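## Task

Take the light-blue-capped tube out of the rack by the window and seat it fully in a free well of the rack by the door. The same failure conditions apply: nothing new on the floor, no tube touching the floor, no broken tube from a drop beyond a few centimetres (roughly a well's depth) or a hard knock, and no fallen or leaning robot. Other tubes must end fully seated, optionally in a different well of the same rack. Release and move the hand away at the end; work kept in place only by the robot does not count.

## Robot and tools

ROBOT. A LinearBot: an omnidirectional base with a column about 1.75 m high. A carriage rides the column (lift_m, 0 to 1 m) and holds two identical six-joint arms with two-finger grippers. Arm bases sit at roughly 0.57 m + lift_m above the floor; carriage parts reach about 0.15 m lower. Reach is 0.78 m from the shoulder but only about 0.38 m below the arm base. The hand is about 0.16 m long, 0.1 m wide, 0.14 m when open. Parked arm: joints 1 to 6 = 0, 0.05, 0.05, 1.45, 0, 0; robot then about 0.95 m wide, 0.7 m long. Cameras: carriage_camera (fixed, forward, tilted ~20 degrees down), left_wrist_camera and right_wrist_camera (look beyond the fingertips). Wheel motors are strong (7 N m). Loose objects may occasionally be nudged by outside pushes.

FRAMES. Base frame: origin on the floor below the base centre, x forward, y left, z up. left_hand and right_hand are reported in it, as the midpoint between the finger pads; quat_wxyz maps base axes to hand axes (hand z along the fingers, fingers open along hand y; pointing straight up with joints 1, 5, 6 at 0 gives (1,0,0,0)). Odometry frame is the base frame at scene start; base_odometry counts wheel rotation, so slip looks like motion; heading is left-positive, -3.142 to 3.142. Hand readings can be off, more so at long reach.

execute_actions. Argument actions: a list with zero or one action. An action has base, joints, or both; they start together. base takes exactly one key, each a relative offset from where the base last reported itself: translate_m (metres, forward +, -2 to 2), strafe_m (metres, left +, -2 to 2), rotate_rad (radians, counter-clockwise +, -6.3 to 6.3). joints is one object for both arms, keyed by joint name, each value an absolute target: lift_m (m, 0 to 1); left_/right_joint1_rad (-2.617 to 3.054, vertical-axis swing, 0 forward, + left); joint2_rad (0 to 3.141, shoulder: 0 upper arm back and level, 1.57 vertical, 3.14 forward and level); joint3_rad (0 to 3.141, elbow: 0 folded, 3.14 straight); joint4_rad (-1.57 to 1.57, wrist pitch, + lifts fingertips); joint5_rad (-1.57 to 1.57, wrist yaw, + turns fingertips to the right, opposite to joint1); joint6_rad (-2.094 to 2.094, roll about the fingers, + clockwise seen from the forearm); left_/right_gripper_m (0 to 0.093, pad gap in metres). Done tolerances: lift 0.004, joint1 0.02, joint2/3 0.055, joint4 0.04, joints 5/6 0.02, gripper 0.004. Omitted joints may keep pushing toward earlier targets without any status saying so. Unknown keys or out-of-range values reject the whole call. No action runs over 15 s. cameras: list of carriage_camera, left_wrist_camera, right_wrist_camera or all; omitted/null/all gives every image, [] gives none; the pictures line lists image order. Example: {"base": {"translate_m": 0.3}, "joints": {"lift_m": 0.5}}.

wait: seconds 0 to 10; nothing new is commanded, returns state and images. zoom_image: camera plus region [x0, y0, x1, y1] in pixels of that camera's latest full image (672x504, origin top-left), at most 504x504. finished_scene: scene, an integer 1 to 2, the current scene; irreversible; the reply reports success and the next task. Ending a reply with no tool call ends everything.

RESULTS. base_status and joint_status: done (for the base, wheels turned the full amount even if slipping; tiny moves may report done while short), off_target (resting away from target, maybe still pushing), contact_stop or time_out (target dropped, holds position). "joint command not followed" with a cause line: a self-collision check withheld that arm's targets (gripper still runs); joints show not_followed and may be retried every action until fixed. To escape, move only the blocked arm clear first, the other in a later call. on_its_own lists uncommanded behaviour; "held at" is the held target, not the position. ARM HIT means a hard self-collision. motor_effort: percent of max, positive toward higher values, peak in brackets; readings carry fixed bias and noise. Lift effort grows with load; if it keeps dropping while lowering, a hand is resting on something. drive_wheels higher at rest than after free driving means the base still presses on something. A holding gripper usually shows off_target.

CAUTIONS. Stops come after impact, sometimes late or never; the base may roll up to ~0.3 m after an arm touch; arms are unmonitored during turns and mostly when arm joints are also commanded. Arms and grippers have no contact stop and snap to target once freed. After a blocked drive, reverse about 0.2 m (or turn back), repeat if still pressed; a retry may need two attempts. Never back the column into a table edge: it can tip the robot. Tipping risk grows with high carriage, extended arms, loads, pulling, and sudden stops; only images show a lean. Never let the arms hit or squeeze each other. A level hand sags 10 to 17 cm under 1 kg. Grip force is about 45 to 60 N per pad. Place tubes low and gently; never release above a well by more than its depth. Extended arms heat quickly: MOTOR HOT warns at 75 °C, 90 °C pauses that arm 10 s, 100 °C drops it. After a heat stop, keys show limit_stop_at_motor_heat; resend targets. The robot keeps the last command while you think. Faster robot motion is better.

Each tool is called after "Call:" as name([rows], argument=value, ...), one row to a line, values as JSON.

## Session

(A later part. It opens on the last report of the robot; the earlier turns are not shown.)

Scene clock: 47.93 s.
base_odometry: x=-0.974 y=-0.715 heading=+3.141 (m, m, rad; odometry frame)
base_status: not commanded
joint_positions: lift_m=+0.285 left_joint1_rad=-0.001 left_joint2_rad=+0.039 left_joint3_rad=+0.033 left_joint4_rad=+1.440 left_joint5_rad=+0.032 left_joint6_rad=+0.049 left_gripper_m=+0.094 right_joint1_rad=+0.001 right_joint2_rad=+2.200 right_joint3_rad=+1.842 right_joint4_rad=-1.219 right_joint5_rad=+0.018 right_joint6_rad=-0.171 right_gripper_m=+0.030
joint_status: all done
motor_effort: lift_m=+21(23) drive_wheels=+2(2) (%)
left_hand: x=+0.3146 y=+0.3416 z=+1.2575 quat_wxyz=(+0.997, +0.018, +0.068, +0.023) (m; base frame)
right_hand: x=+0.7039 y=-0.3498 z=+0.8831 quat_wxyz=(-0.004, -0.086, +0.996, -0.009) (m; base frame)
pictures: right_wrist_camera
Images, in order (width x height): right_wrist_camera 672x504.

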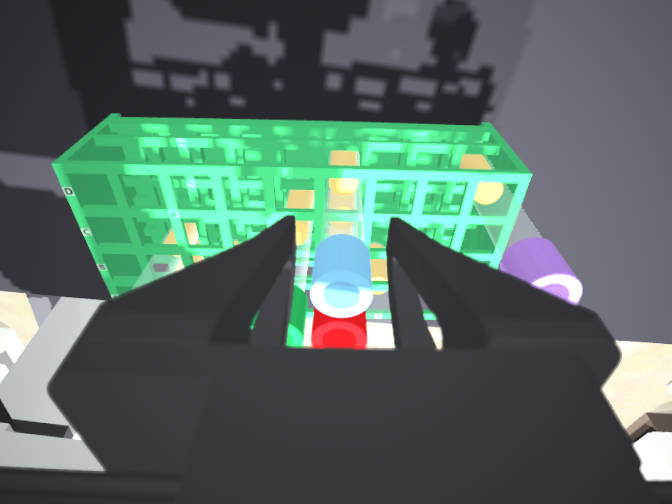

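Call:
execute_actions([
  {"joints":{"right_gripper_m":0.008}},
], cameras=[])

Call:
execute_actions([
  {"joints":{"lift_m":0.6}},
], cameras=["right_wrist_camera"])

Call:
execute_actions([
  {"base":{"translate_m":-0.95}},
], cameras=[])

Call:
execute_actions([
  {"base":{"rotate_rad":-3.14}},
], cameras=["carriage_camera"])

Scene clock: 48.77 s.
base_odometry: x=-0.974 y=-0.715 heading=+3.141 (m, m, rad; odometry frame)
base_status: not commanded
joint_positions: lift_m=+0.285 left_joint1_rad=-0.001 left_joint2_rad=+0.039 left_joint3_rad=+0.033 left_joint4_rad=+1.440 left_joint5_rad=+0.032 left_joint6_rad=+0.049 left_gripper_m=+0.094 right_joint1_rad=+0.001 right_joint2_rad=+2.200 right_joint3_rad=+1.842 right_joint4_rad=-1.218 right_joint5_rad=+0.018 right_joint6_rad=-0.171 right_gripper_m=+0.017
joint_status: right_gripper_m off_target (ended at +0.017, target +0.008)
motor_effort: lift_m=+21(21) drive_wheels=+2(2) (%)
left_hand: x=+0.3146 y=+0.3416 z=+1.2575 quat_wxyz=(+0.997, +0.018, +0.068, +0.023) (m; base frame)
right_hand: x=+0.7040 y=-0.3498 z=+0.8831 quat_wxyz=(-0.004, -0.086, +0.996, -0.009) (m; base frame)
pictures: none
No camera images: the call's "cameras" was empty. Leave "cameras" out to get every camera's image.

Scene clock: 50.57 s.
base_odometry: x=-0.974 y=-0.715 heading=+3.141 (m, m, rad; odometry frame)
base_status: not commanded
joint_positions: lift_m=+0.600 left_joint1_rad=-0.001 left_joint2_rad=+0.039 left_joint3_rad=+0.033 left_joint4_rad=+1.440 left_joint5_rad=+0.032 left_joint6_rad=+0.049 left_gripper_m=+0.094 right_joint1_rad=+0.001 right_joint2_rad=+2.191 right_joint3_rad=+1.842 right_joint4_rad=-1.216 right_joint5_rad=+0.018 right_joint6_rad=-0.171 right_gripper_m=+0.017
joint_status: all done
motor_effort: lift_m=+23(27) drive_wheels=+2(2) (%)
left_hand: x=+0.3146 y=+0.3416 z=+1.5723 quat_wxyz=(+0.997, +0.018, +0.068, +0.023) (m; base frame)
right_hand: x=+0.7050 y=-0.3499 z=+1.2015 quat_wxyz=(+0.002, -0.086, +0.996, -0.009) (m; base frame)
pictures: right_wrist_camera
Images, in order (width x height): right_wrist_camera 672x504.

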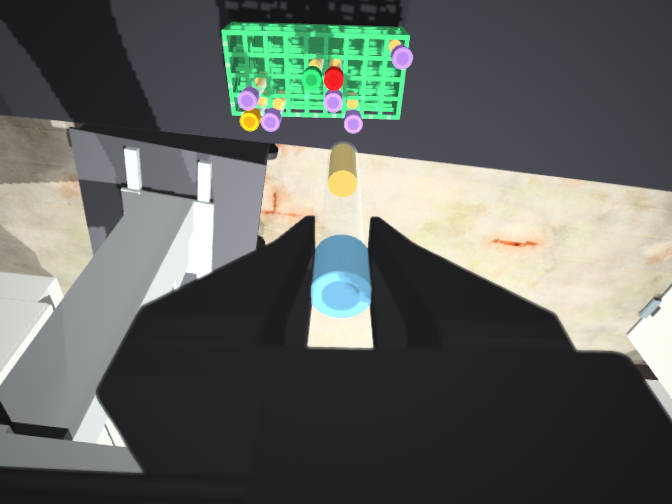

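Scene clock: 54.73 s.
base_odometry: x=-0.024 y=-0.716 heading=+3.141 (m, m, rad; odometry frame)
base_status: done
joint_positions: lift_m=+0.600 left_joint1_rad=-0.001 left_joint2_rad=+0.039 left_joint3_rad=+0.033 left_joint4_rad=+1.441 left_joint5_rad=+0.032 left_joint6_rad=+0.049 left_gripper_m=+0.094 right_joint1_rad=+0.001 right_joint2_rad=+2.191 right_joint3_rad=+1.842 right_joint4_rad=-1.217 right_joint5_rad=+0.018 right_joint6_rad=-0.171 right_gripper_m=+0.017
joint_status: not commanded
motor_effort: lift_m=+23(23) drive_wheels=-3(15) (%)
left_hand: x=+0.3143 y=+0.3416 z=+1.5724 quat_wxyz=(+0.997, +0.018, +0.067, +0.023) (m; base frame)
right_hand: x=+0.7048 y=-0.3499 z=+1.2015 quat_wxyz=(+0.001, -0.086, +0.996, -0.009) (m; base frame)
pictures: none
No camera images: the call's "cameras" was empty. Leave "cameras" out to get every camera's image.

Scene clock: 59.00 s.
base_odometry: x=-0.025 y=-0.715 heading=+0.002 (m, m, rad; odometry frame)
base_status: done
joint_positions: lift_m=+0.600 left_joint1_rad=-0.001 left_joint2_rad=+0.039 left_joint3_rad=+0.033 left_joint4_rad=+1.436 left_joint5_rad=+0.032 left_joint6_rad=+0.049 left_gripper_m=+0.094 right_joint1_rad=-0.008 right_joint2_rad=+2.191 right_joint3_rad=+1.842 right_joint4_rad=-1.214 right_joint5_rad=+0.021 right_joint6_rad=-0.171 right_gripper_m=+0.017
joint_status: not commanded
motor_effort: lift_m=+23(23) drive_wheels=+12(24) (%)
left_hand: x=+0.3156 y=+0.3416 z=+1.5722 quat_wxyz=(+0.997, +0.018, +0.070, +0.023) (m; base frame)
right_hand: x=+0.7055 y=-0.3543 z=+1.2015 quat_wxyz=(+0.003, -0.081, +0.997, -0.011) (m; base frame)
pictures: carriage_camera
Images, in order (width x height): carriage_camera 672x504.

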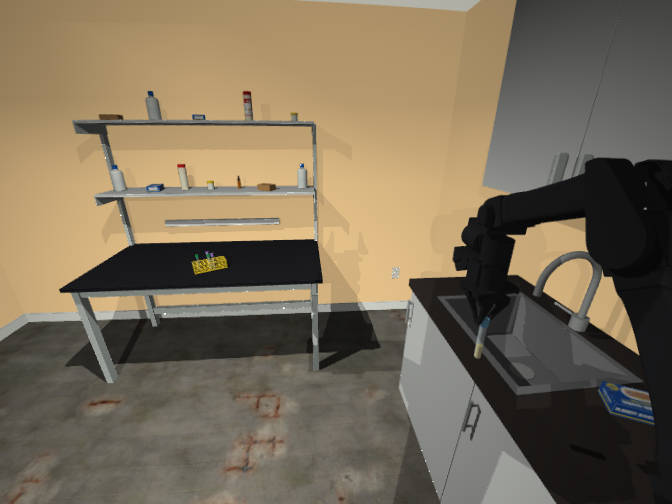

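Call:
execute_actions([
  {"base":{"strafe_m":1.27}},
], cameras=[])

Call:
execute_actions([
  {"base":{"translate_m":1.0}},
], cameras=["right_wrist_camera","carriage_camera"])

Scene clock: 64.07 s.
base_odometry: x=-0.023 y=+0.555 heading=+0.000 (m, m, rad; odometry frame)
base_status: done
joint_positions: lift_m=+0.600 left_joint1_rad=-0.001 left_joint2_rad=+0.039 left_joint3_rad=+0.033 left_joint4_rad=+1.437 left_joint5_rad=+0.032 left_joint6_rad=+0.049 left_gripper_m=+0.094 right_joint1_rad=-0.003 right_joint2_rad=+2.191 right_joint3_rad=+1.842 right_joint4_rad=-1.215 right_joint5_rad=+0.021 right_joint6_rad=-0.171 right_gripper_m=+0.017
joint_status: not commanded
motor_effort: lift_m=+23(23) drive_wheels=-13(27) (%)
left_hand: x=+0.3153 y=+0.3416 z=+1.5722 quat_wxyz=(+0.997, +0.018, +0.069, +0.023) (m; base frame)
right_hand: x=+0.7054 y=-0.3522 z=+1.2015 quat_wxyz=(+0.002, -0.084, +0.996, -0.011) (m; base frame)
pictures: none
No camera images: the call's "cameras" was empty. Leave "cameras" out to get every camera's image.

Scene clock: 68.33 s.
base_odometry: x=+0.977 y=+0.556 heading=+0.001 (m, m, rad; odometry frame)
base_status: done
joint_positions: lift_m=+0.600 left_joint1_rad=-0.001 left_joint2_rad=+0.039 left_joint3_rad=+0.033 left_joint4_rad=+1.438 left_joint5_rad=+0.032 left_joint6_rad=+0.049 left_gripper_m=+0.094 right_joint1_rad=-0.003 right_joint2_rad=+2.192 right_joint3_rad=+1.842 right_joint4_rad=-1.217 right_joint5_rad=+0.021 right_joint6_rad=-0.171 right_gripper_m=+0.017
joint_status: not commanded
motor_effort: lift_m=+23(23) drive_wheels=-10(21) (%)
left_hand: x=+0.3151 y=+0.3416 z=+1.5723 quat_wxyz=(+0.997, +0.018, +0.069, +0.023) (m; base frame)
right_hand: x=+0.7047 y=-0.3522 z=+1.2012 quat_wxyz=(+0.001, -0.084, +0.996, -0.011) (m; base frame)
pictures: carriage_camera, right_wrist_camera
Images, in order (width x height): carriage_camera 672x504, right_wrist_camera 672x504.

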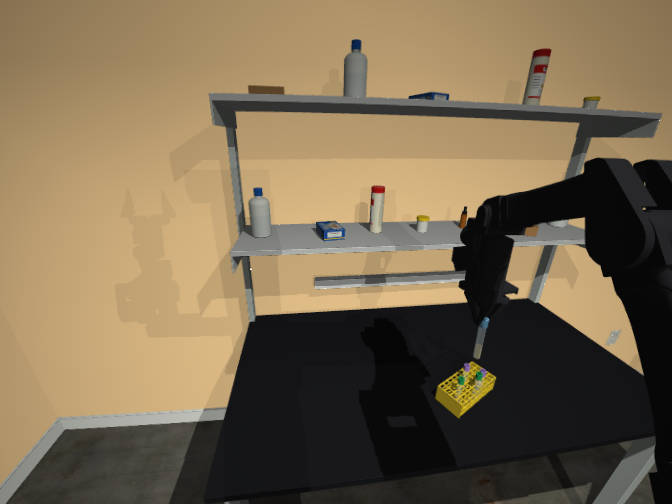

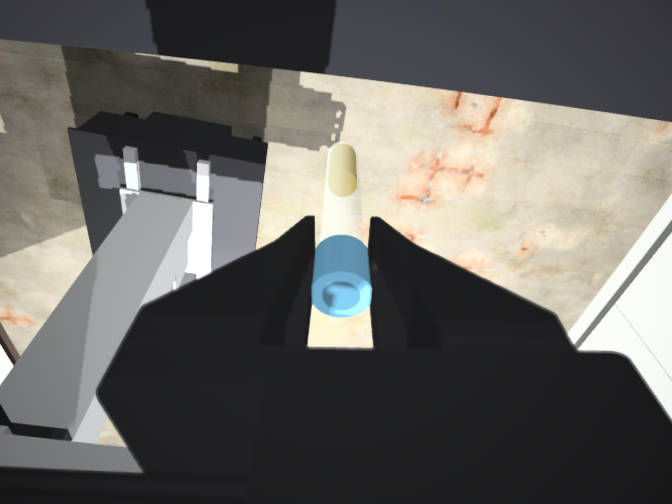

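Call:
execute_actions([
  {"base":{"translate_m":0.16},"joints":{"lift_m":0.5}},
], cameras=["right_wrist_camera","carriage_camera"])

Scene clock: 70.47 s.
base_odometry: x=+1.137 y=+0.557 heading=+0.002 (m, m, rad; odometry frame)
base_status: done
joint_positions: lift_m=+0.500 left_joint1_rad=-0.001 left_joint2_rad=+0.039 left_joint3_rad=+0.033 left_joint4_rad=+1.439 left_joint5_rad=+0.032 left_joint6_rad=+0.049 left_gripper_m=+0.094 right_joint1_rad=-0.002 right_joint2_rad=+2.199 right_joint3_rad=+1.842 right_joint4_rad=-1.218 right_joint5_rad=+0.021 right_joint6_rad=-0.171 right_gripper_m=+0.017
joint_status: all done
motor_effort: lift_m=+21(21) drive_wheels=-10(19) (%)
left_hand: x=+0.3148 y=+0.3417 z=+1.4725 quat_wxyz=(+0.997, +0.017, +0.068, +0.023) (m; base frame)
right_hand: x=+0.7041 y=-0.3515 z=+1.0986 quat_wxyz=(-0.003, -0.085, +0.996, -0.010) (m; base frame)
pictures: carriage_camera, right_wrist_camera
Images, in order (width x height): carriage_camera 672x504, right_wrist_camera 672x504.

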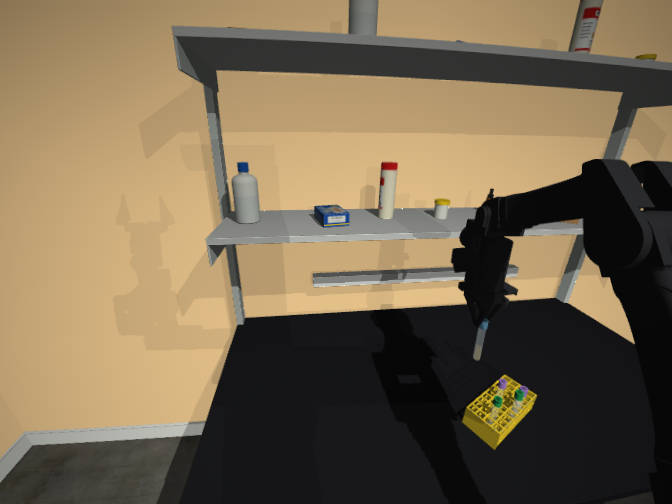

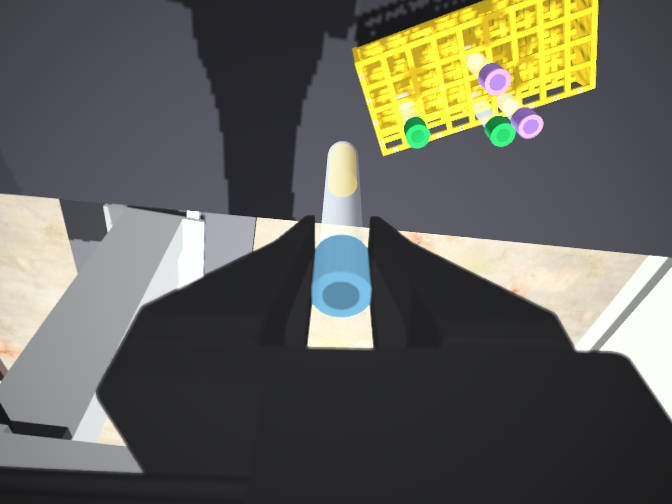

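Call:
execute_actions([
  {"base":{"strafe_m":-0.025}},
], cameras=[])

Call:
execute_actions([
  {"base":{"translate_m":0.032},"joints":{"lift_m":0.43}},
], cameras=["right_wrist_camera","carriage_camera"])

Call:
zoom_image(camera="right_wrist_camera", region=[220,10,480,230])

Call:
zoom_image(camera="carriage_camera", region=[420,310,580,450])

Scene clock: 72.10 s.
base_odometry: x=+1.137 y=+0.532 heading=+0.003 (m, m, rad; odometry frame)
base_status: done
joint_positions: lift_m=+0.500 left_joint1_rad=-0.001 left_joint2_rad=+0.039 left_joint3_rad=+0.033 left_joint4_rad=+1.440 left_joint5_rad=+0.032 left_joint6_rad=+0.049 left_gripper_m=+0.094 right_joint1_rad=-0.002 right_joint2_rad=+2.199 right_joint3_rad=+1.842 right_joint4_rad=-1.218 right_joint5_rad=+0.021 right_joint6_rad=-0.171 right_gripper_m=+0.017
joint_status: not commanded
motor_effort: lift_m=+21(21) drive_wheels=+7(13) (%)
left_hand: x=+0.3147 y=+0.3417 z=+1.4725 quat_wxyz=(+0.997, +0.017, +0.068, +0.023) (m; base frame)
right_hand: x=+0.7042 y=-0.3515 z=+1.0986 quat_wxyz=(-0.003, -0.085, +0.996, -0.011) (m; base frame)
pictures: none
No camera images: the call's "cameras" was empty. Leave "cameras" out to get every camera's image.

Scene clock: 73.43 s.
base_odometry: x=+1.169 y=+0.532 heading=+0.002 (m, m, rad; odometry frame)
base_status: done
joint_positions: lift_m=+0.430 left_joint1_rad=-0.001 left_joint2_rad=+0.039 left_joint3_rad=+0.033 left_joint4_rad=+1.441 left_joint5_rad=+0.032 left_joint6_rad=+0.049 left_gripper_m=+0.094 right_joint1_rad=-0.002 right_joint2_rad=+2.200 right_joint3_rad=+1.842 right_joint4_rad=-1.218 right_joint5_rad=+0.021 right_joint6_rad=-0.171 right_gripper_m=+0.017
joint_status: all done
motor_effort: lift_m=+22(22) drive_wheels=-9(16) (%)
left_hand: x=+0.3141 y=+0.3416 z=+1.4027 quat_wxyz=(+0.997, +0.018, +0.067, +0.023) (m; base frame)
right_hand: x=+0.7040 y=-0.3517 z=+1.0279 quat_wxyz=(-0.004, -0.085, +0.996, -0.010) (m; base frame)
pictures: carriage_camera, right_wrist_camera
Images, in order (width x height): carriage_camera 672x504, right_wrist_camera 672x504.

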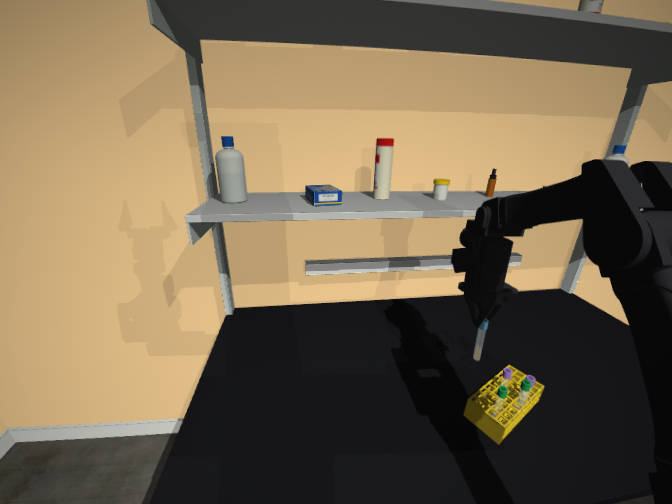

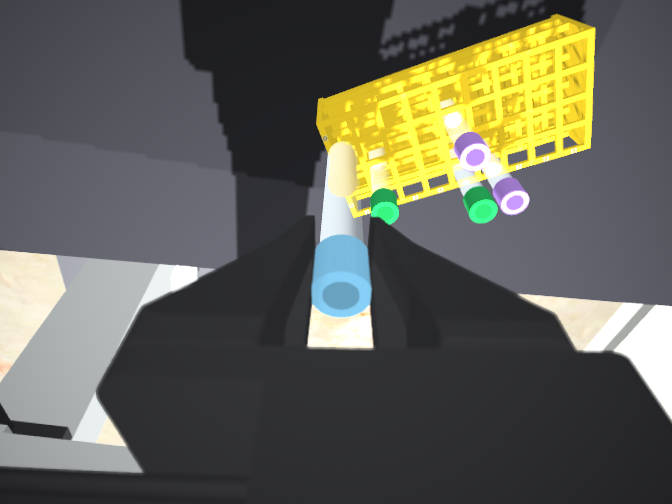

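Region (220, 10, 480, 230) of right_wrist_camera's 672x504 image, scaled by 1.938, with more detail than that image has; it fills the top 426 rows of this view, and the rest is white.

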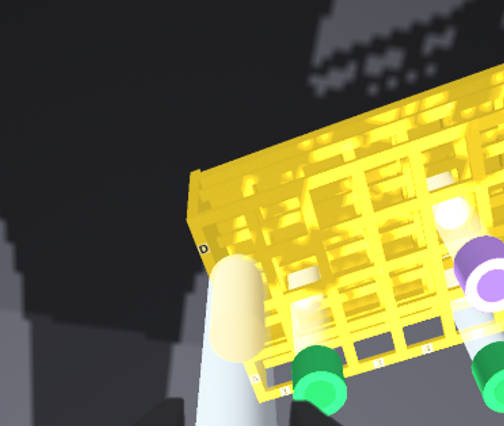

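Region (420, 310, 580, 450) of carriage_camera's 672x504 image, scaled by 3.150, with more detail than that image has; it fills the top 441 rows of this view, and the rest is white.

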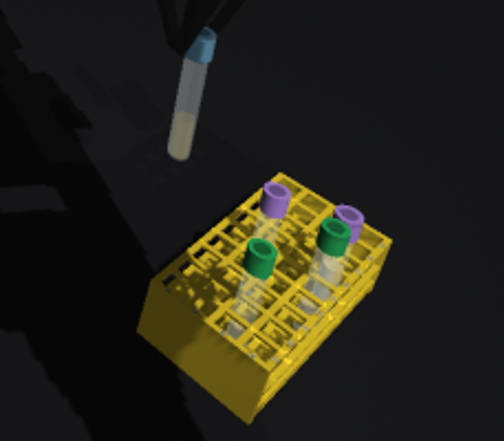

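Call:
execute_actions([
  {"base":{"strafe_m":-0.014}},
], cameras=[])

Call:
execute_actions([
  {"joints":{"lift_m":0.39}},
], cameras=["right_wrist_camera"])

Call:
zoom_image(camera="right_wrist_camera", region=[240,50,460,230])

Scene clock: 74.67 s.
base_odometry: x=+1.169 y=+0.518 heading=+0.003 (m, m, rad; odometry frame)
base_status: done
joint_positions: lift_m=+0.430 left_joint1_rad=-0.001 left_joint2_rad=+0.039 left_joint3_rad=+0.033 left_joint4_rad=+1.441 left_joint5_rad=+0.032 left_joint6_rad=+0.049 left_gripper_m=+0.094 right_joint1_rad=-0.003 right_joint2_rad=+2.200 right_joint3_rad=+1.842 right_joint4_rad=-1.218 right_joint5_rad=+0.021 right_joint6_rad=-0.171 right_gripper_m=+0.017
joint_status: not commanded
motor_effort: lift_m=+22(22) drive_wheels=+8(12) (%)
left_hand: x=+0.3141 y=+0.3417 z=+1.4027 quat_wxyz=(+0.997, +0.017, +0.067, +0.023) (m; base frame)
right_hand: x=+0.7040 y=-0.3520 z=+1.0279 quat_wxyz=(-0.004, -0.084, +0.996, -0.010) (m; base frame)
pictures: none
No camera images: the call's "cameras" was empty. Leave "cameras" out to get every camera's image.

Scene clock: 75.37 s.
base_odometry: x=+1.169 y=+0.518 heading=+0.003 (m, m, rad; odometry frame)
base_status: not commanded
joint_positions: lift_m=+0.390 left_joint1_rad=-0.001 left_joint2_rad=+0.039 left_joint3_rad=+0.033 left_joint4_rad=+1.441 left_joint5_rad=+0.032 left_joint6_rad=+0.049 left_gripper_m=+0.094 right_joint1_rad=-0.003 right_joint2_rad=+2.200 right_joint3_rad=+1.842 right_joint4_rad=-1.219 right_joint5_rad=+0.021 right_joint6_rad=-0.171 right_gripper_m=+0.017
joint_status: all done
motor_effort: lift_m=+22(22) drive_wheels=+7(8) (%)
left_hand: x=+0.3141 y=+0.3417 z=+1.3627 quat_wxyz=(+0.997, +0.017, +0.067, +0.023) (m; base frame)
right_hand: x=+0.7039 y=-0.3520 z=+0.9881 quat_wxyz=(-0.004, -0.084, +0.996, -0.010) (m; base frame)
pictures: right_wrist_camera
Images, in order (width x height): right_wrist_camera 672x504.

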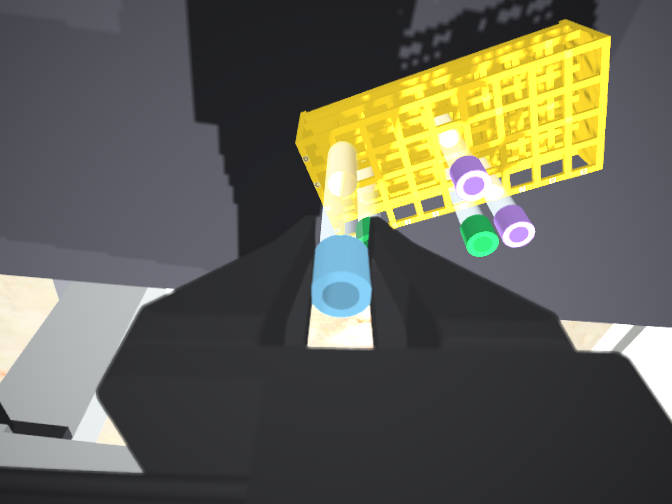

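Region (240, 50, 460, 230) of right_wrist_camera's 672x504 image, scaled by 2.291, with more detail than that image has; it fills the top 412 rows of this view, and the rest is white.

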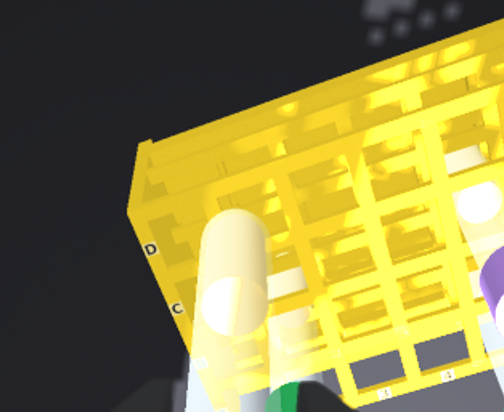

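Call:
execute_actions([
  {"base":{"translate_m":-0.012},"joints":{"lift_m":0.35}},
], cameras=["right_wrist_camera"])

Call:
zoom_image(camera="right_wrist_camera", region=[240,50,460,230])

Scene clock: 76.40 s.
base_odometry: x=+1.158 y=+0.518 heading=+0.003 (m, m, rad; odometry frame)
base_status: done
joint_positions: lift_m=+0.350 left_joint1_rad=-0.001 left_joint2_rad=+0.039 left_joint3_rad=+0.033 left_joint4_rad=+1.441 left_joint5_rad=+0.032 left_joint6_rad=+0.049 left_gripper_m=+0.094 right_joint1_rad=-0.003 right_joint2_rad=+2.199 right_joint3_rad=+1.842 right_joint4_rad=-1.220 right_joint5_rad=+0.021 right_joint6_rad=-0.171 right_gripper_m=+0.017
joint_status: all done
motor_effort: lift_m=+22(22) drive_wheels=+4(16) (%)
left_hand: x=+0.3142 y=+0.3417 z=+1.3227 quat_wxyz=(+0.997, +0.017, +0.067, +0.023) (m; base frame)
right_hand: x=+0.7036 y=-0.3520 z=+0.9484 quat_wxyz=(-0.004, -0.084, +0.996, -0.010) (m; base frame)
pictures: right_wrist_camera
Images, in order (width x height): right_wrist_camera 672x504.

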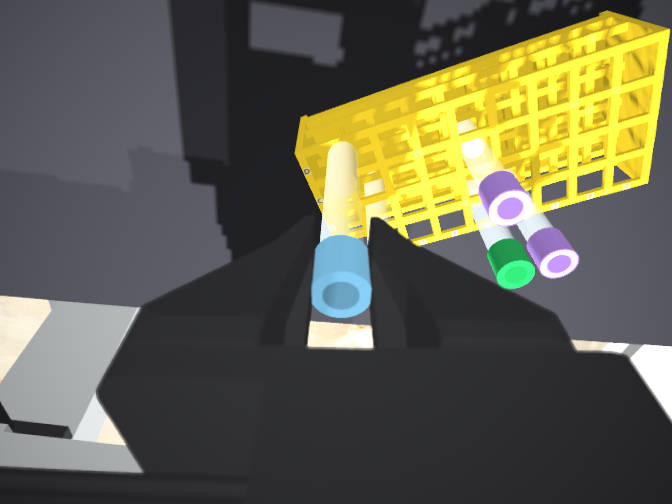

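Region (240, 50, 460, 230) of right_wrist_camera's 672x504 image, scaled by 2.291, with more detail than that image has; it fills the top 412 rows of this view, and the rest is white.

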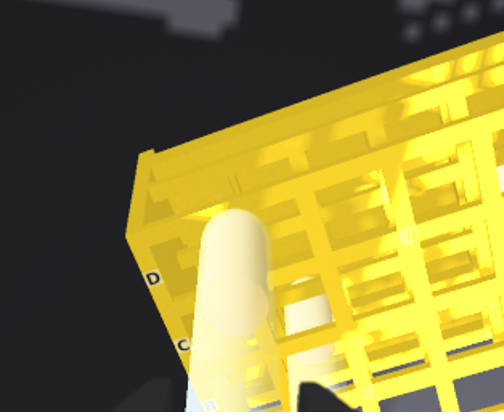

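Call:
execute_actions([
  {"base":{"strafe_m":-0.008}},
], cameras=[])

Call:
execute_actions([
  {"base":{"translate_m":0.003},"joints":{"lift_m":0.338}},
], cameras=["right_wrist_camera"])

Call:
zoom_image(camera="right_wrist_camera", region=[240,50,460,230])

Scene clock: 77.47 s.
base_odometry: x=+1.158 y=+0.511 heading=+0.004 (m, m, rad; odometry frame)
base_status: done
joint_positions: lift_m=+0.350 left_joint1_rad=-0.001 left_joint2_rad=+0.039 left_joint3_rad=+0.033 left_joint4_rad=+1.441 left_joint5_rad=+0.032 left_joint6_rad=+0.049 left_gripper_m=+0.094 right_joint1_rad=-0.002 right_joint2_rad=+2.199 right_joint3_rad=+1.842 right_joint4_rad=-1.220 right_joint5_rad=+0.021 right_joint6_rad=-0.171 right_gripper_m=+0.017
joint_status: not commanded
motor_effort: lift_m=+22(22) drive_wheels=+5(15) (%)
left_hand: x=+0.3141 y=+0.3417 z=+1.3227 quat_wxyz=(+0.997, +0.017, +0.067, +0.023) (m; base frame)
right_hand: x=+0.7037 y=-0.3517 z=+0.9484 quat_wxyz=(-0.004, -0.085, +0.996, -0.010) (m; base frame)
pictures: none
No camera images: the call's "cameras" was empty. Leave "cameras" out to get every camera's image.

Scene clock: 78.17 s.
base_odometry: x=+1.161 y=+0.511 heading=+0.004 (m, m, rad; odometry frame)
base_status: done
joint_positions: lift_m=+0.338 left_joint1_rad=-0.001 left_joint2_rad=+0.039 left_joint3_rad=+0.033 left_joint4_rad=+1.440 left_joint5_rad=+0.032 left_joint6_rad=+0.049 left_gripper_m=+0.094 right_joint1_rad=-0.002 right_joint2_rad=+2.197 right_joint3_rad=+1.842 right_joint4_rad=-1.218 right_joint5_rad=+0.021 right_joint6_rad=-0.171 right_gripper_m=+0.017
joint_status: all done
motor_effort: lift_m=+21(22) drive_wheels=+1(9) (%)
left_hand: x=+0.3143 y=+0.3417 z=+1.3107 quat_wxyz=(+0.997, +0.017, +0.067, +0.023) (m; base frame)
right_hand: x=+0.7041 y=-0.3517 z=+0.9372 quat_wxyz=(-0.003, -0.085, +0.996, -0.011) (m; base frame)
pictures: right_wrist_camera
Images, in order (width x height): right_wrist_camera 672x504.

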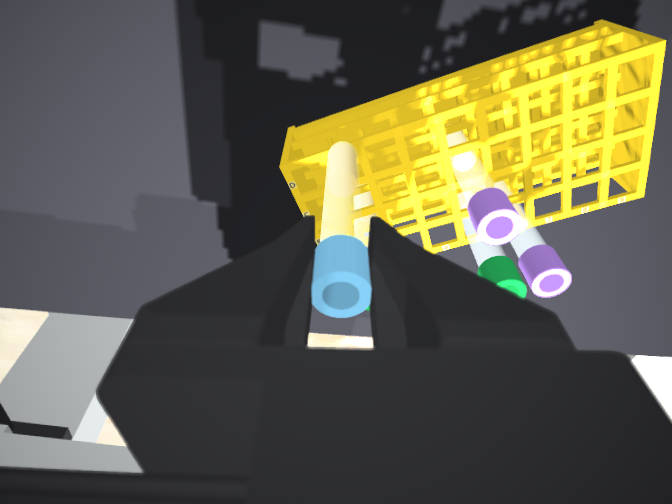

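Region (240, 50, 460, 230) of right_wrist_camera's 672x504 image, scaled by 2.291, with more detail than that image has; it fills the top 412 rows of this view, and the rest is white.

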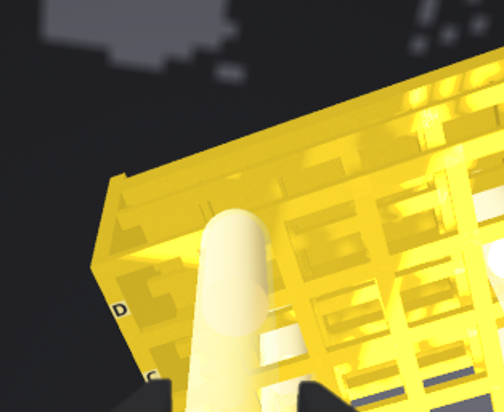

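Call:
execute_actions([
  {"joints":{"lift_m":0.318}},
])

Call:
execute_actions([
  {"joints":{"lift_m":0.298}},
])

Scene clock: 79.13 s.
base_odometry: x=+1.161 y=+0.511 heading=+0.004 (m, m, rad; odometry frame)
base_status: not commanded
joint_positions: lift_m=+0.318 left_joint1_rad=-0.001 left_joint2_rad=+0.039 left_joint3_rad=+0.033 left_joint4_rad=+1.440 left_joint5_rad=+0.032 left_joint6_rad=+0.049 left_gripper_m=+0.094 right_joint1_rad=-0.002 right_joint2_rad=+2.189 right_joint3_rad=+1.849 right_joint4_rad=-1.216 right_joint5_rad=+0.021 right_joint6_rad=-0.171 right_gripper_m=+0.017
joint_status: all done
motor_effort: lift_m=+21(21) drive_wheels=+1(1) (%)
left_hand: x=+0.3143 y=+0.3417 z=+1.2908 quat_wxyz=(+0.997, +0.017, +0.067, +0.023) (m; base frame)
right_hand: x=+0.7072 y=-0.3516 z=+0.9224 quat_wxyz=(+0.006, -0.084, +0.996, -0.011) (m; base frame)
pictures: carriage_camera, left_wrist_camera, right_wrist_camera
Images, in order (width x height): carriage_camera 672x504, left_wrist_camera 672x504, right_wrist_camera 672x504.

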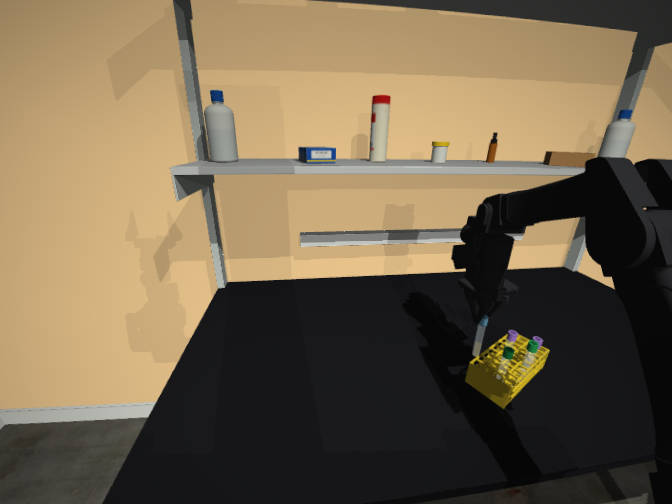

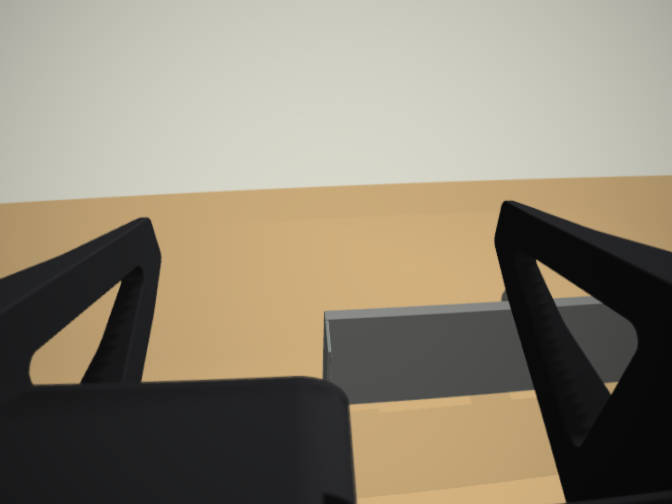

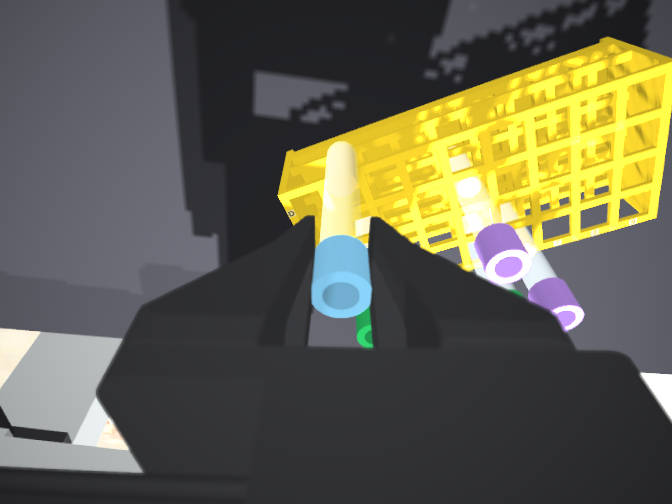

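Scene clock: 79.70 s.
base_odometry: x=+1.161 y=+0.511 heading=+0.004 (m, m, rad; odometry frame)
base_status: not commanded
joint_positions: lift_m=+0.298 left_joint1_rad=-0.001 left_joint2_rad=+0.039 left_joint3_rad=+0.033 left_joint4_rad=+1.440 left_joint5_rad=+0.032 left_joint6_rad=+0.049 left_gripper_m=+0.094 right_joint1_rad=-0.002 right_joint2_rad=+2.199 right_joint3_rad=+1.849 right_joint4_rad=-1.215 right_joint5_rad=+0.020 right_joint6_rad=-0.171 right_gripper_m=+0.017
joint_status: all done
motor_effort: lift_m=+21(21) drive_wheels=+1(1) (%)
left_hand: x=+0.3143 y=+0.3417 z=+1.2707 quat_wxyz=(+0.997, +0.017, +0.067, +0.023) (m; base frame)
right_hand: x=+0.7069 y=-0.3515 z=+0.8984 quat_wxyz=(+0.002, -0.084, +0.996, -0.010) (m; base frame)
pictures: carriage_camera, left_wrist_camera, right_wrist_camera
Images, in order (width x height): carriage_camera 672x504, left_wrist_camera 672x504, right_wrist_camera 672x504.

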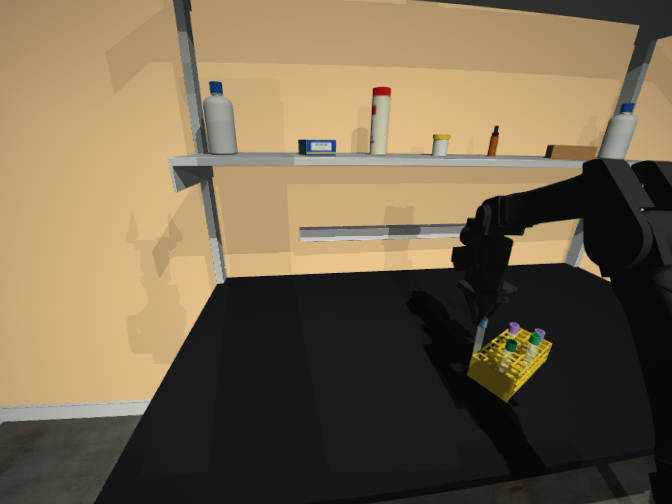

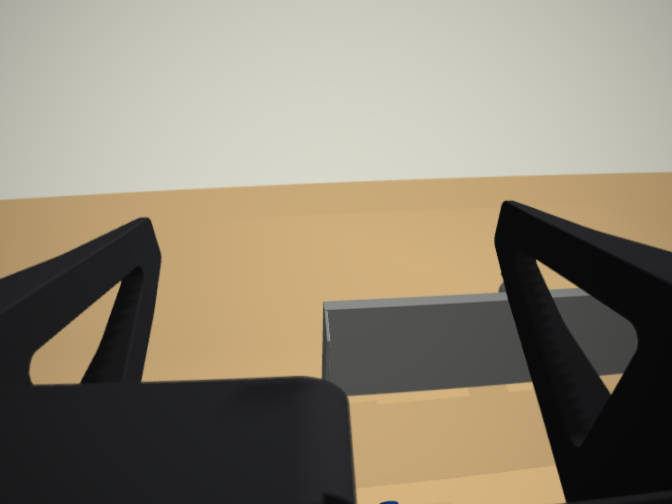

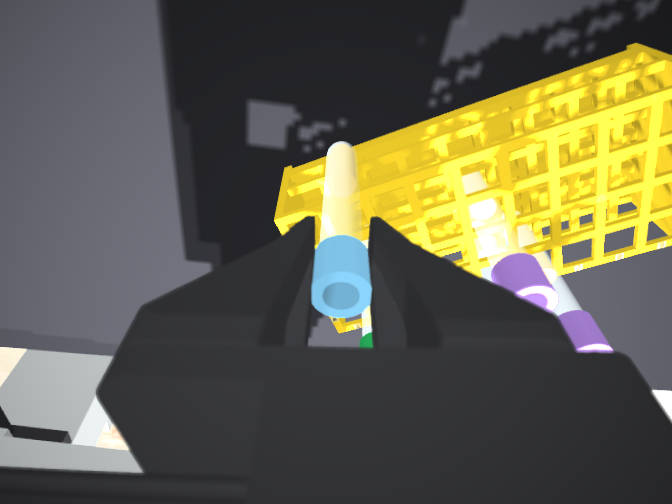

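Call:
zoom_image(camera="carriage_camera", region=[440, 290, 580, 410])

Region (440, 290, 580, 410) of carriage_camera's 672x504 image, scaled by 3.600, with more detail than that image has; it fills the top 432 rows of this view, and the rest is white.

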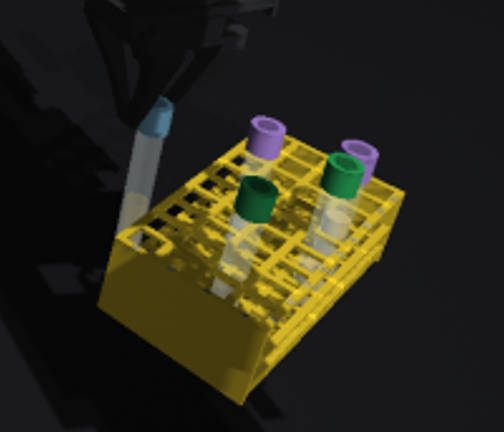

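Call:
execute_actions([
  {"joints":{"lift_m":0.286}},
], cameras=["carriage_camera","right_wrist_camera"])

Call:
zoom_image(camera="carriage_camera", region=[450, 300, 540, 400])

Scene clock: 80.70 s.
base_odometry: x=+1.161 y=+0.511 heading=+0.004 (m, m, rad; odometry frame)
base_status: not commanded
joint_positions: lift_m=+0.286 left_joint1_rad=-0.001 left_joint2_rad=+0.039 left_joint3_rad=+0.033 left_joint4_rad=+1.440 left_joint5_rad=+0.032 left_joint6_rad=+0.049 left_gripper_m=+0.094 right_joint1_rad=-0.002 right_joint2_rad=+2.199 right_joint3_rad=+1.849 right_joint4_rad=-1.216 right_joint5_rad=+0.020 right_joint6_rad=-0.171 right_gripper_m=+0.017
joint_status: all done
motor_effort: lift_m=+21(22) drive_wheels=+1(1) (%)
left_hand: x=+0.3143 y=+0.3417 z=+1.2587 quat_wxyz=(+0.997, +0.017, +0.067, +0.023) (m; base frame)
right_hand: x=+0.7068 y=-0.3515 z=+0.8864 quat_wxyz=(+0.002, -0.084, +0.996, -0.010) (m; base frame)
pictures: carriage_camera, right_wrist_camera
Images, in order (width x height): carriage_camera 672x504, right_wrist_camera 672x504.

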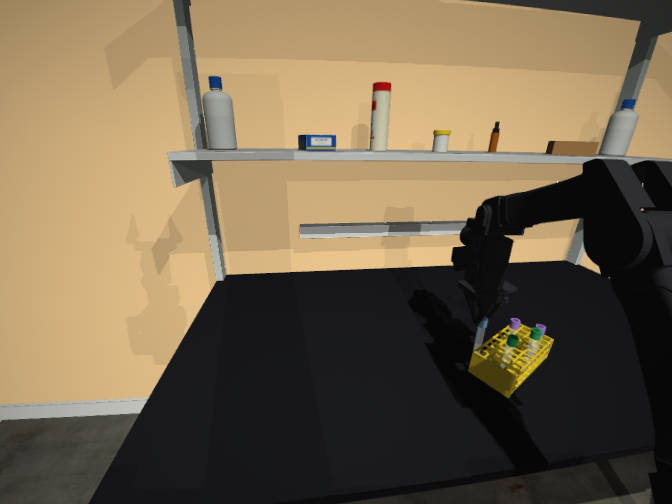

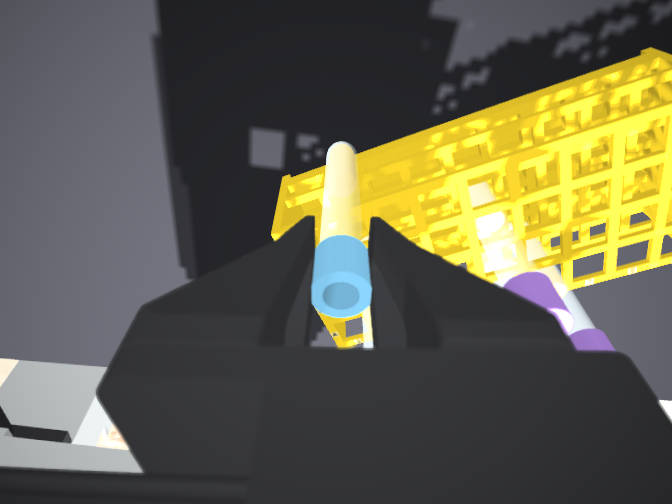

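Region (450, 300, 540, 400) of carriage_camera's 672x504 image, scaled by 5.040, with more detail than that image has; it fills the left 454 columns of this view, and the rest is white.

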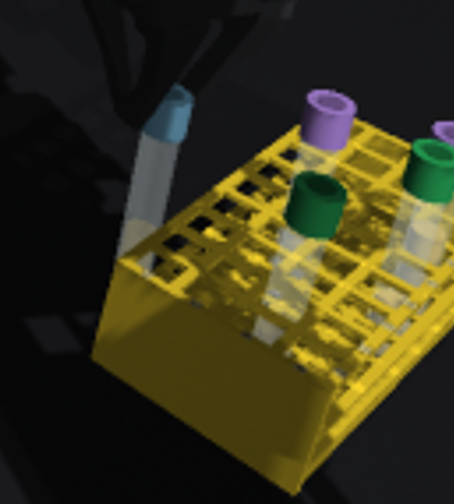

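Call:
execute_actions([
  {"joints":{"lift_m":0.365}},
], cameras=[])

Call:
execute_actions([
  {"base":{"translate_m":-0.022}},
], cameras=[])

Call:
execute_actions([
  {"joints":{"lift_m":0.345}},
], cameras=["carriage_camera","right_wrist_camera"])

Call:
zoom_image(camera="carriage_camera", region=[450, 310, 560, 420])

Scene clock: 82.20 s.
base_odometry: x=+1.161 y=+0.511 heading=+0.004 (m, m, rad; odometry frame)
base_status: not commanded
joint_positions: lift_m=+0.365 left_joint1_rad=-0.001 left_joint2_rad=+0.039 left_joint3_rad=+0.033 left_joint4_rad=+1.440 left_joint5_rad=+0.032 left_joint6_rad=+0.049 left_gripper_m=+0.094 right_joint1_rad=-0.002 right_joint2_rad=+2.192 right_joint3_rad=+1.849 right_joint4_rad=-1.216 right_joint5_rad=+0.020 right_joint6_rad=-0.171 right_gripper_m=+0.017
joint_status: all done
motor_effort: lift_m=+22(28) drive_wheels=+1(1) (%)
left_hand: x=+0.3144 y=+0.3417 z=+1.3376 quat_wxyz=(+0.997, +0.017, +0.067, +0.023) (m; base frame)
right_hand: x=+0.7072 y=-0.3515 z=+0.9684 quat_wxyz=(+0.006, -0.084, +0.996, -0.011) (m; base frame)
pictures: none
No camera images: the call's "cameras" was empty. Leave "cameras" out to get every camera's image.

Scene clock: 83.60 s.
base_odometry: x=+1.139 y=+0.510 heading=+0.004 (m, m, rad; odometry frame)
base_status: done
joint_positions: lift_m=+0.365 left_joint1_rad=-0.001 left_joint2_rad=+0.039 left_joint3_rad=+0.033 left_joint4_rad=+1.442 left_joint5_rad=+0.032 left_joint6_rad=+0.049 left_gripper_m=+0.094 right_joint1_rad=-0.002 right_joint2_rad=+2.192 right_joint3_rad=+1.849 right_joint4_rad=-1.218 right_joint5_rad=+0.020 right_joint6_rad=-0.171 right_gripper_m=+0.017
joint_status: not commanded
motor_effort: lift_m=+22(22) drive_wheels=+1(7) (%)
left_hand: x=+0.3140 y=+0.3417 z=+1.3377 quat_wxyz=(+0.997, +0.017, +0.067, +0.023) (m; base frame)
right_hand: x=+0.7066 y=-0.3515 z=+0.9684 quat_wxyz=(+0.004, -0.084, +0.996, -0.011) (m; base frame)
pictures: none
No camera images: the call's "cameras" was empty. Leave "cameras" out to get every camera's image.

Scene clock: 84.17 s.
base_odometry: x=+1.139 y=+0.510 heading=+0.004 (m, m, rad; odometry frame)
base_status: not commanded
joint_positions: lift_m=+0.345 left_joint1_rad=-0.001 left_joint2_rad=+0.039 left_joint3_rad=+0.033 left_joint4_rad=+1.442 left_joint5_rad=+0.032 left_joint6_rad=+0.049 left_gripper_m=+0.094 right_joint1_rad=-0.002 right_joint2_rad=+2.200 right_joint3_rad=+1.849 right_joint4_rad=-1.218 right_joint5_rad=+0.020 right_joint6_rad=-0.171 right_gripper_m=+0.017
joint_status: all done
motor_effort: lift_m=+22(22) drive_wheels=+1(1) (%)
left_hand: x=+0.3140 y=+0.3417 z=+1.3178 quat_wxyz=(+0.997, +0.017, +0.067, +0.023) (m; base frame)
right_hand: x=+0.7061 y=-0.3515 z=+0.9452 quat_wxyz=(+0.000, -0.084, +0.996, -0.010) (m; base frame)
pictures: carriage_camera, right_wrist_camera
Images, in order (width x height): carriage_camera 672x504, right_wrist_camera 672x504.

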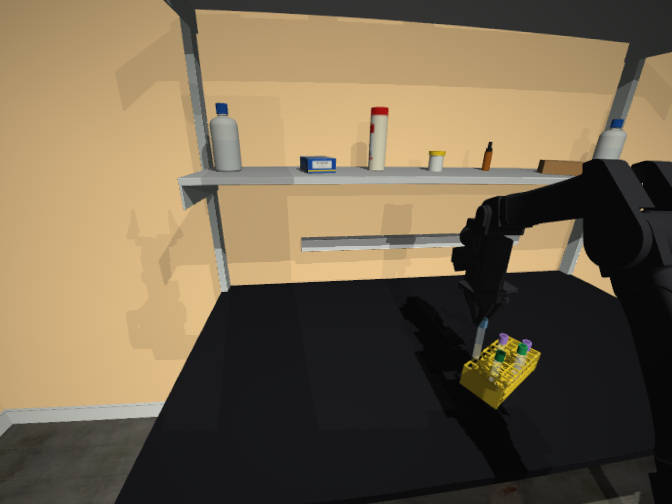

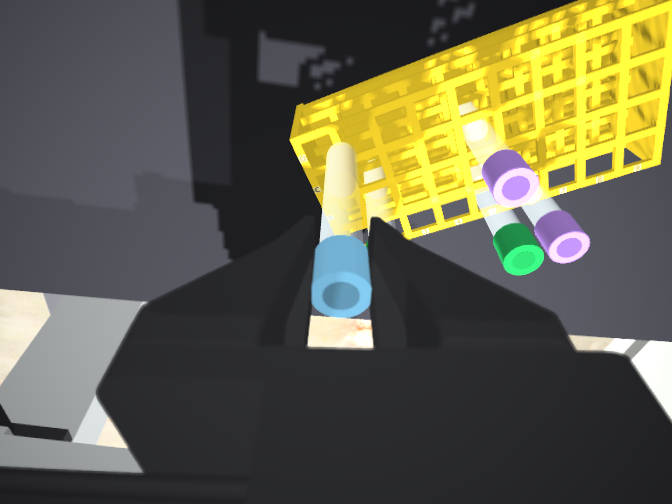

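Region (450, 310, 560, 420) of carriage_camera's 672x504 image, scaled by 4.582, with more detail than that image has.

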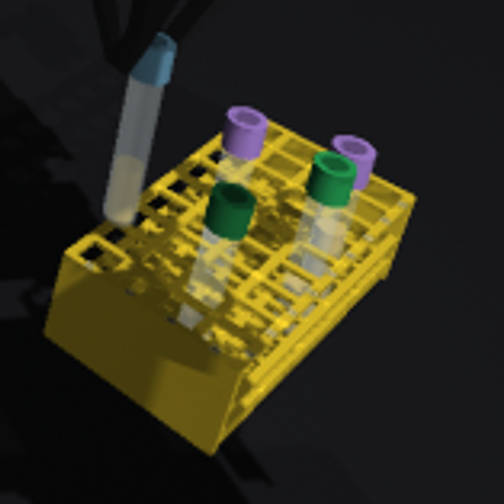

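Call:
execute_actions([
  {"joints":{"lift_m":0.335}},
], cameras=["carriage_camera","right_wrist_camera"])

Call:
zoom_image(camera="right_wrist_camera", region=[260, 80, 460, 240])

Call:
zoom_image(camera="carriage_camera", region=[450, 320, 520, 390])

Scene clock: 85.07 s.
base_odometry: x=+1.139 y=+0.510 heading=+0.004 (m, m, rad; odometry frame)
base_status: not commanded
joint_positions: lift_m=+0.335 left_joint1_rad=-0.001 left_joint2_rad=+0.039 left_joint3_rad=+0.033 left_joint4_rad=+1.442 left_joint5_rad=+0.032 left_joint6_rad=+0.049 left_gripper_m=+0.094 right_joint1_rad=-0.002 right_joint2_rad=+2.199 right_joint3_rad=+1.849 right_joint4_rad=-1.218 right_joint5_rad=+0.020 right_joint6_rad=-0.171 right_gripper_m=+0.017
joint_status: all done
motor_effort: lift_m=+22(22) drive_wheels=+1(2) (%)
left_hand: x=+0.3140 y=+0.3417 z=+1.3077 quat_wxyz=(+0.997, +0.017, +0.067, +0.023) (m; base frame)
right_hand: x=+0.7061 y=-0.3515 z=+0.9355 quat_wxyz=(+0.001, -0.084, +0.996, -0.010) (m; base frame)
pictures: carriage_camera, right_wrist_camera
Images, in order (width x height): carriage_camera 672x504, right_wrist_camera 672x504.

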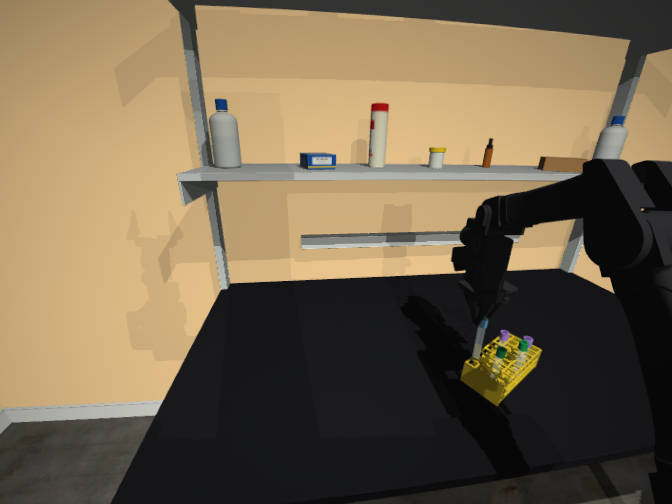

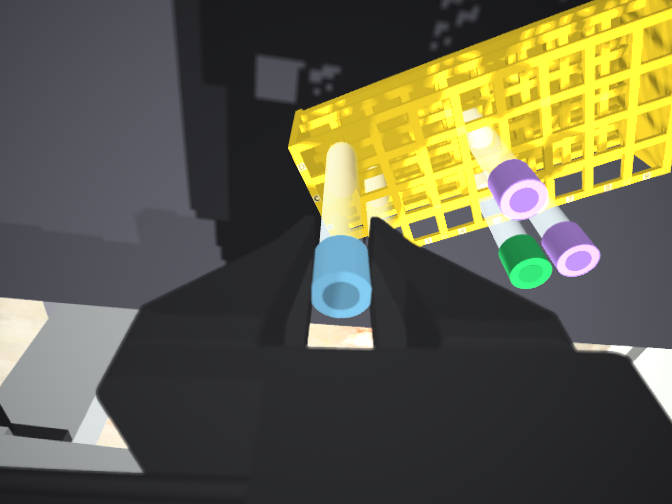

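Region (260, 80, 460, 240) of right_wrist_camera's 672x504 image, scaled by 2.520, with more detail than that image has; it fills the top 403 rows of this view, and the rest is white.

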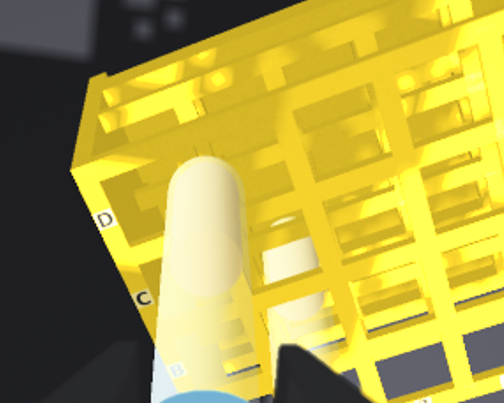

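Region (450, 320, 520, 390) of carriage_camera's 672x504 image, scaled by 7.200, with more detail than that image has.

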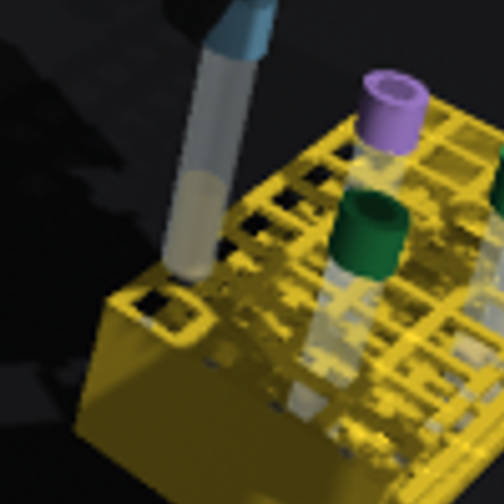

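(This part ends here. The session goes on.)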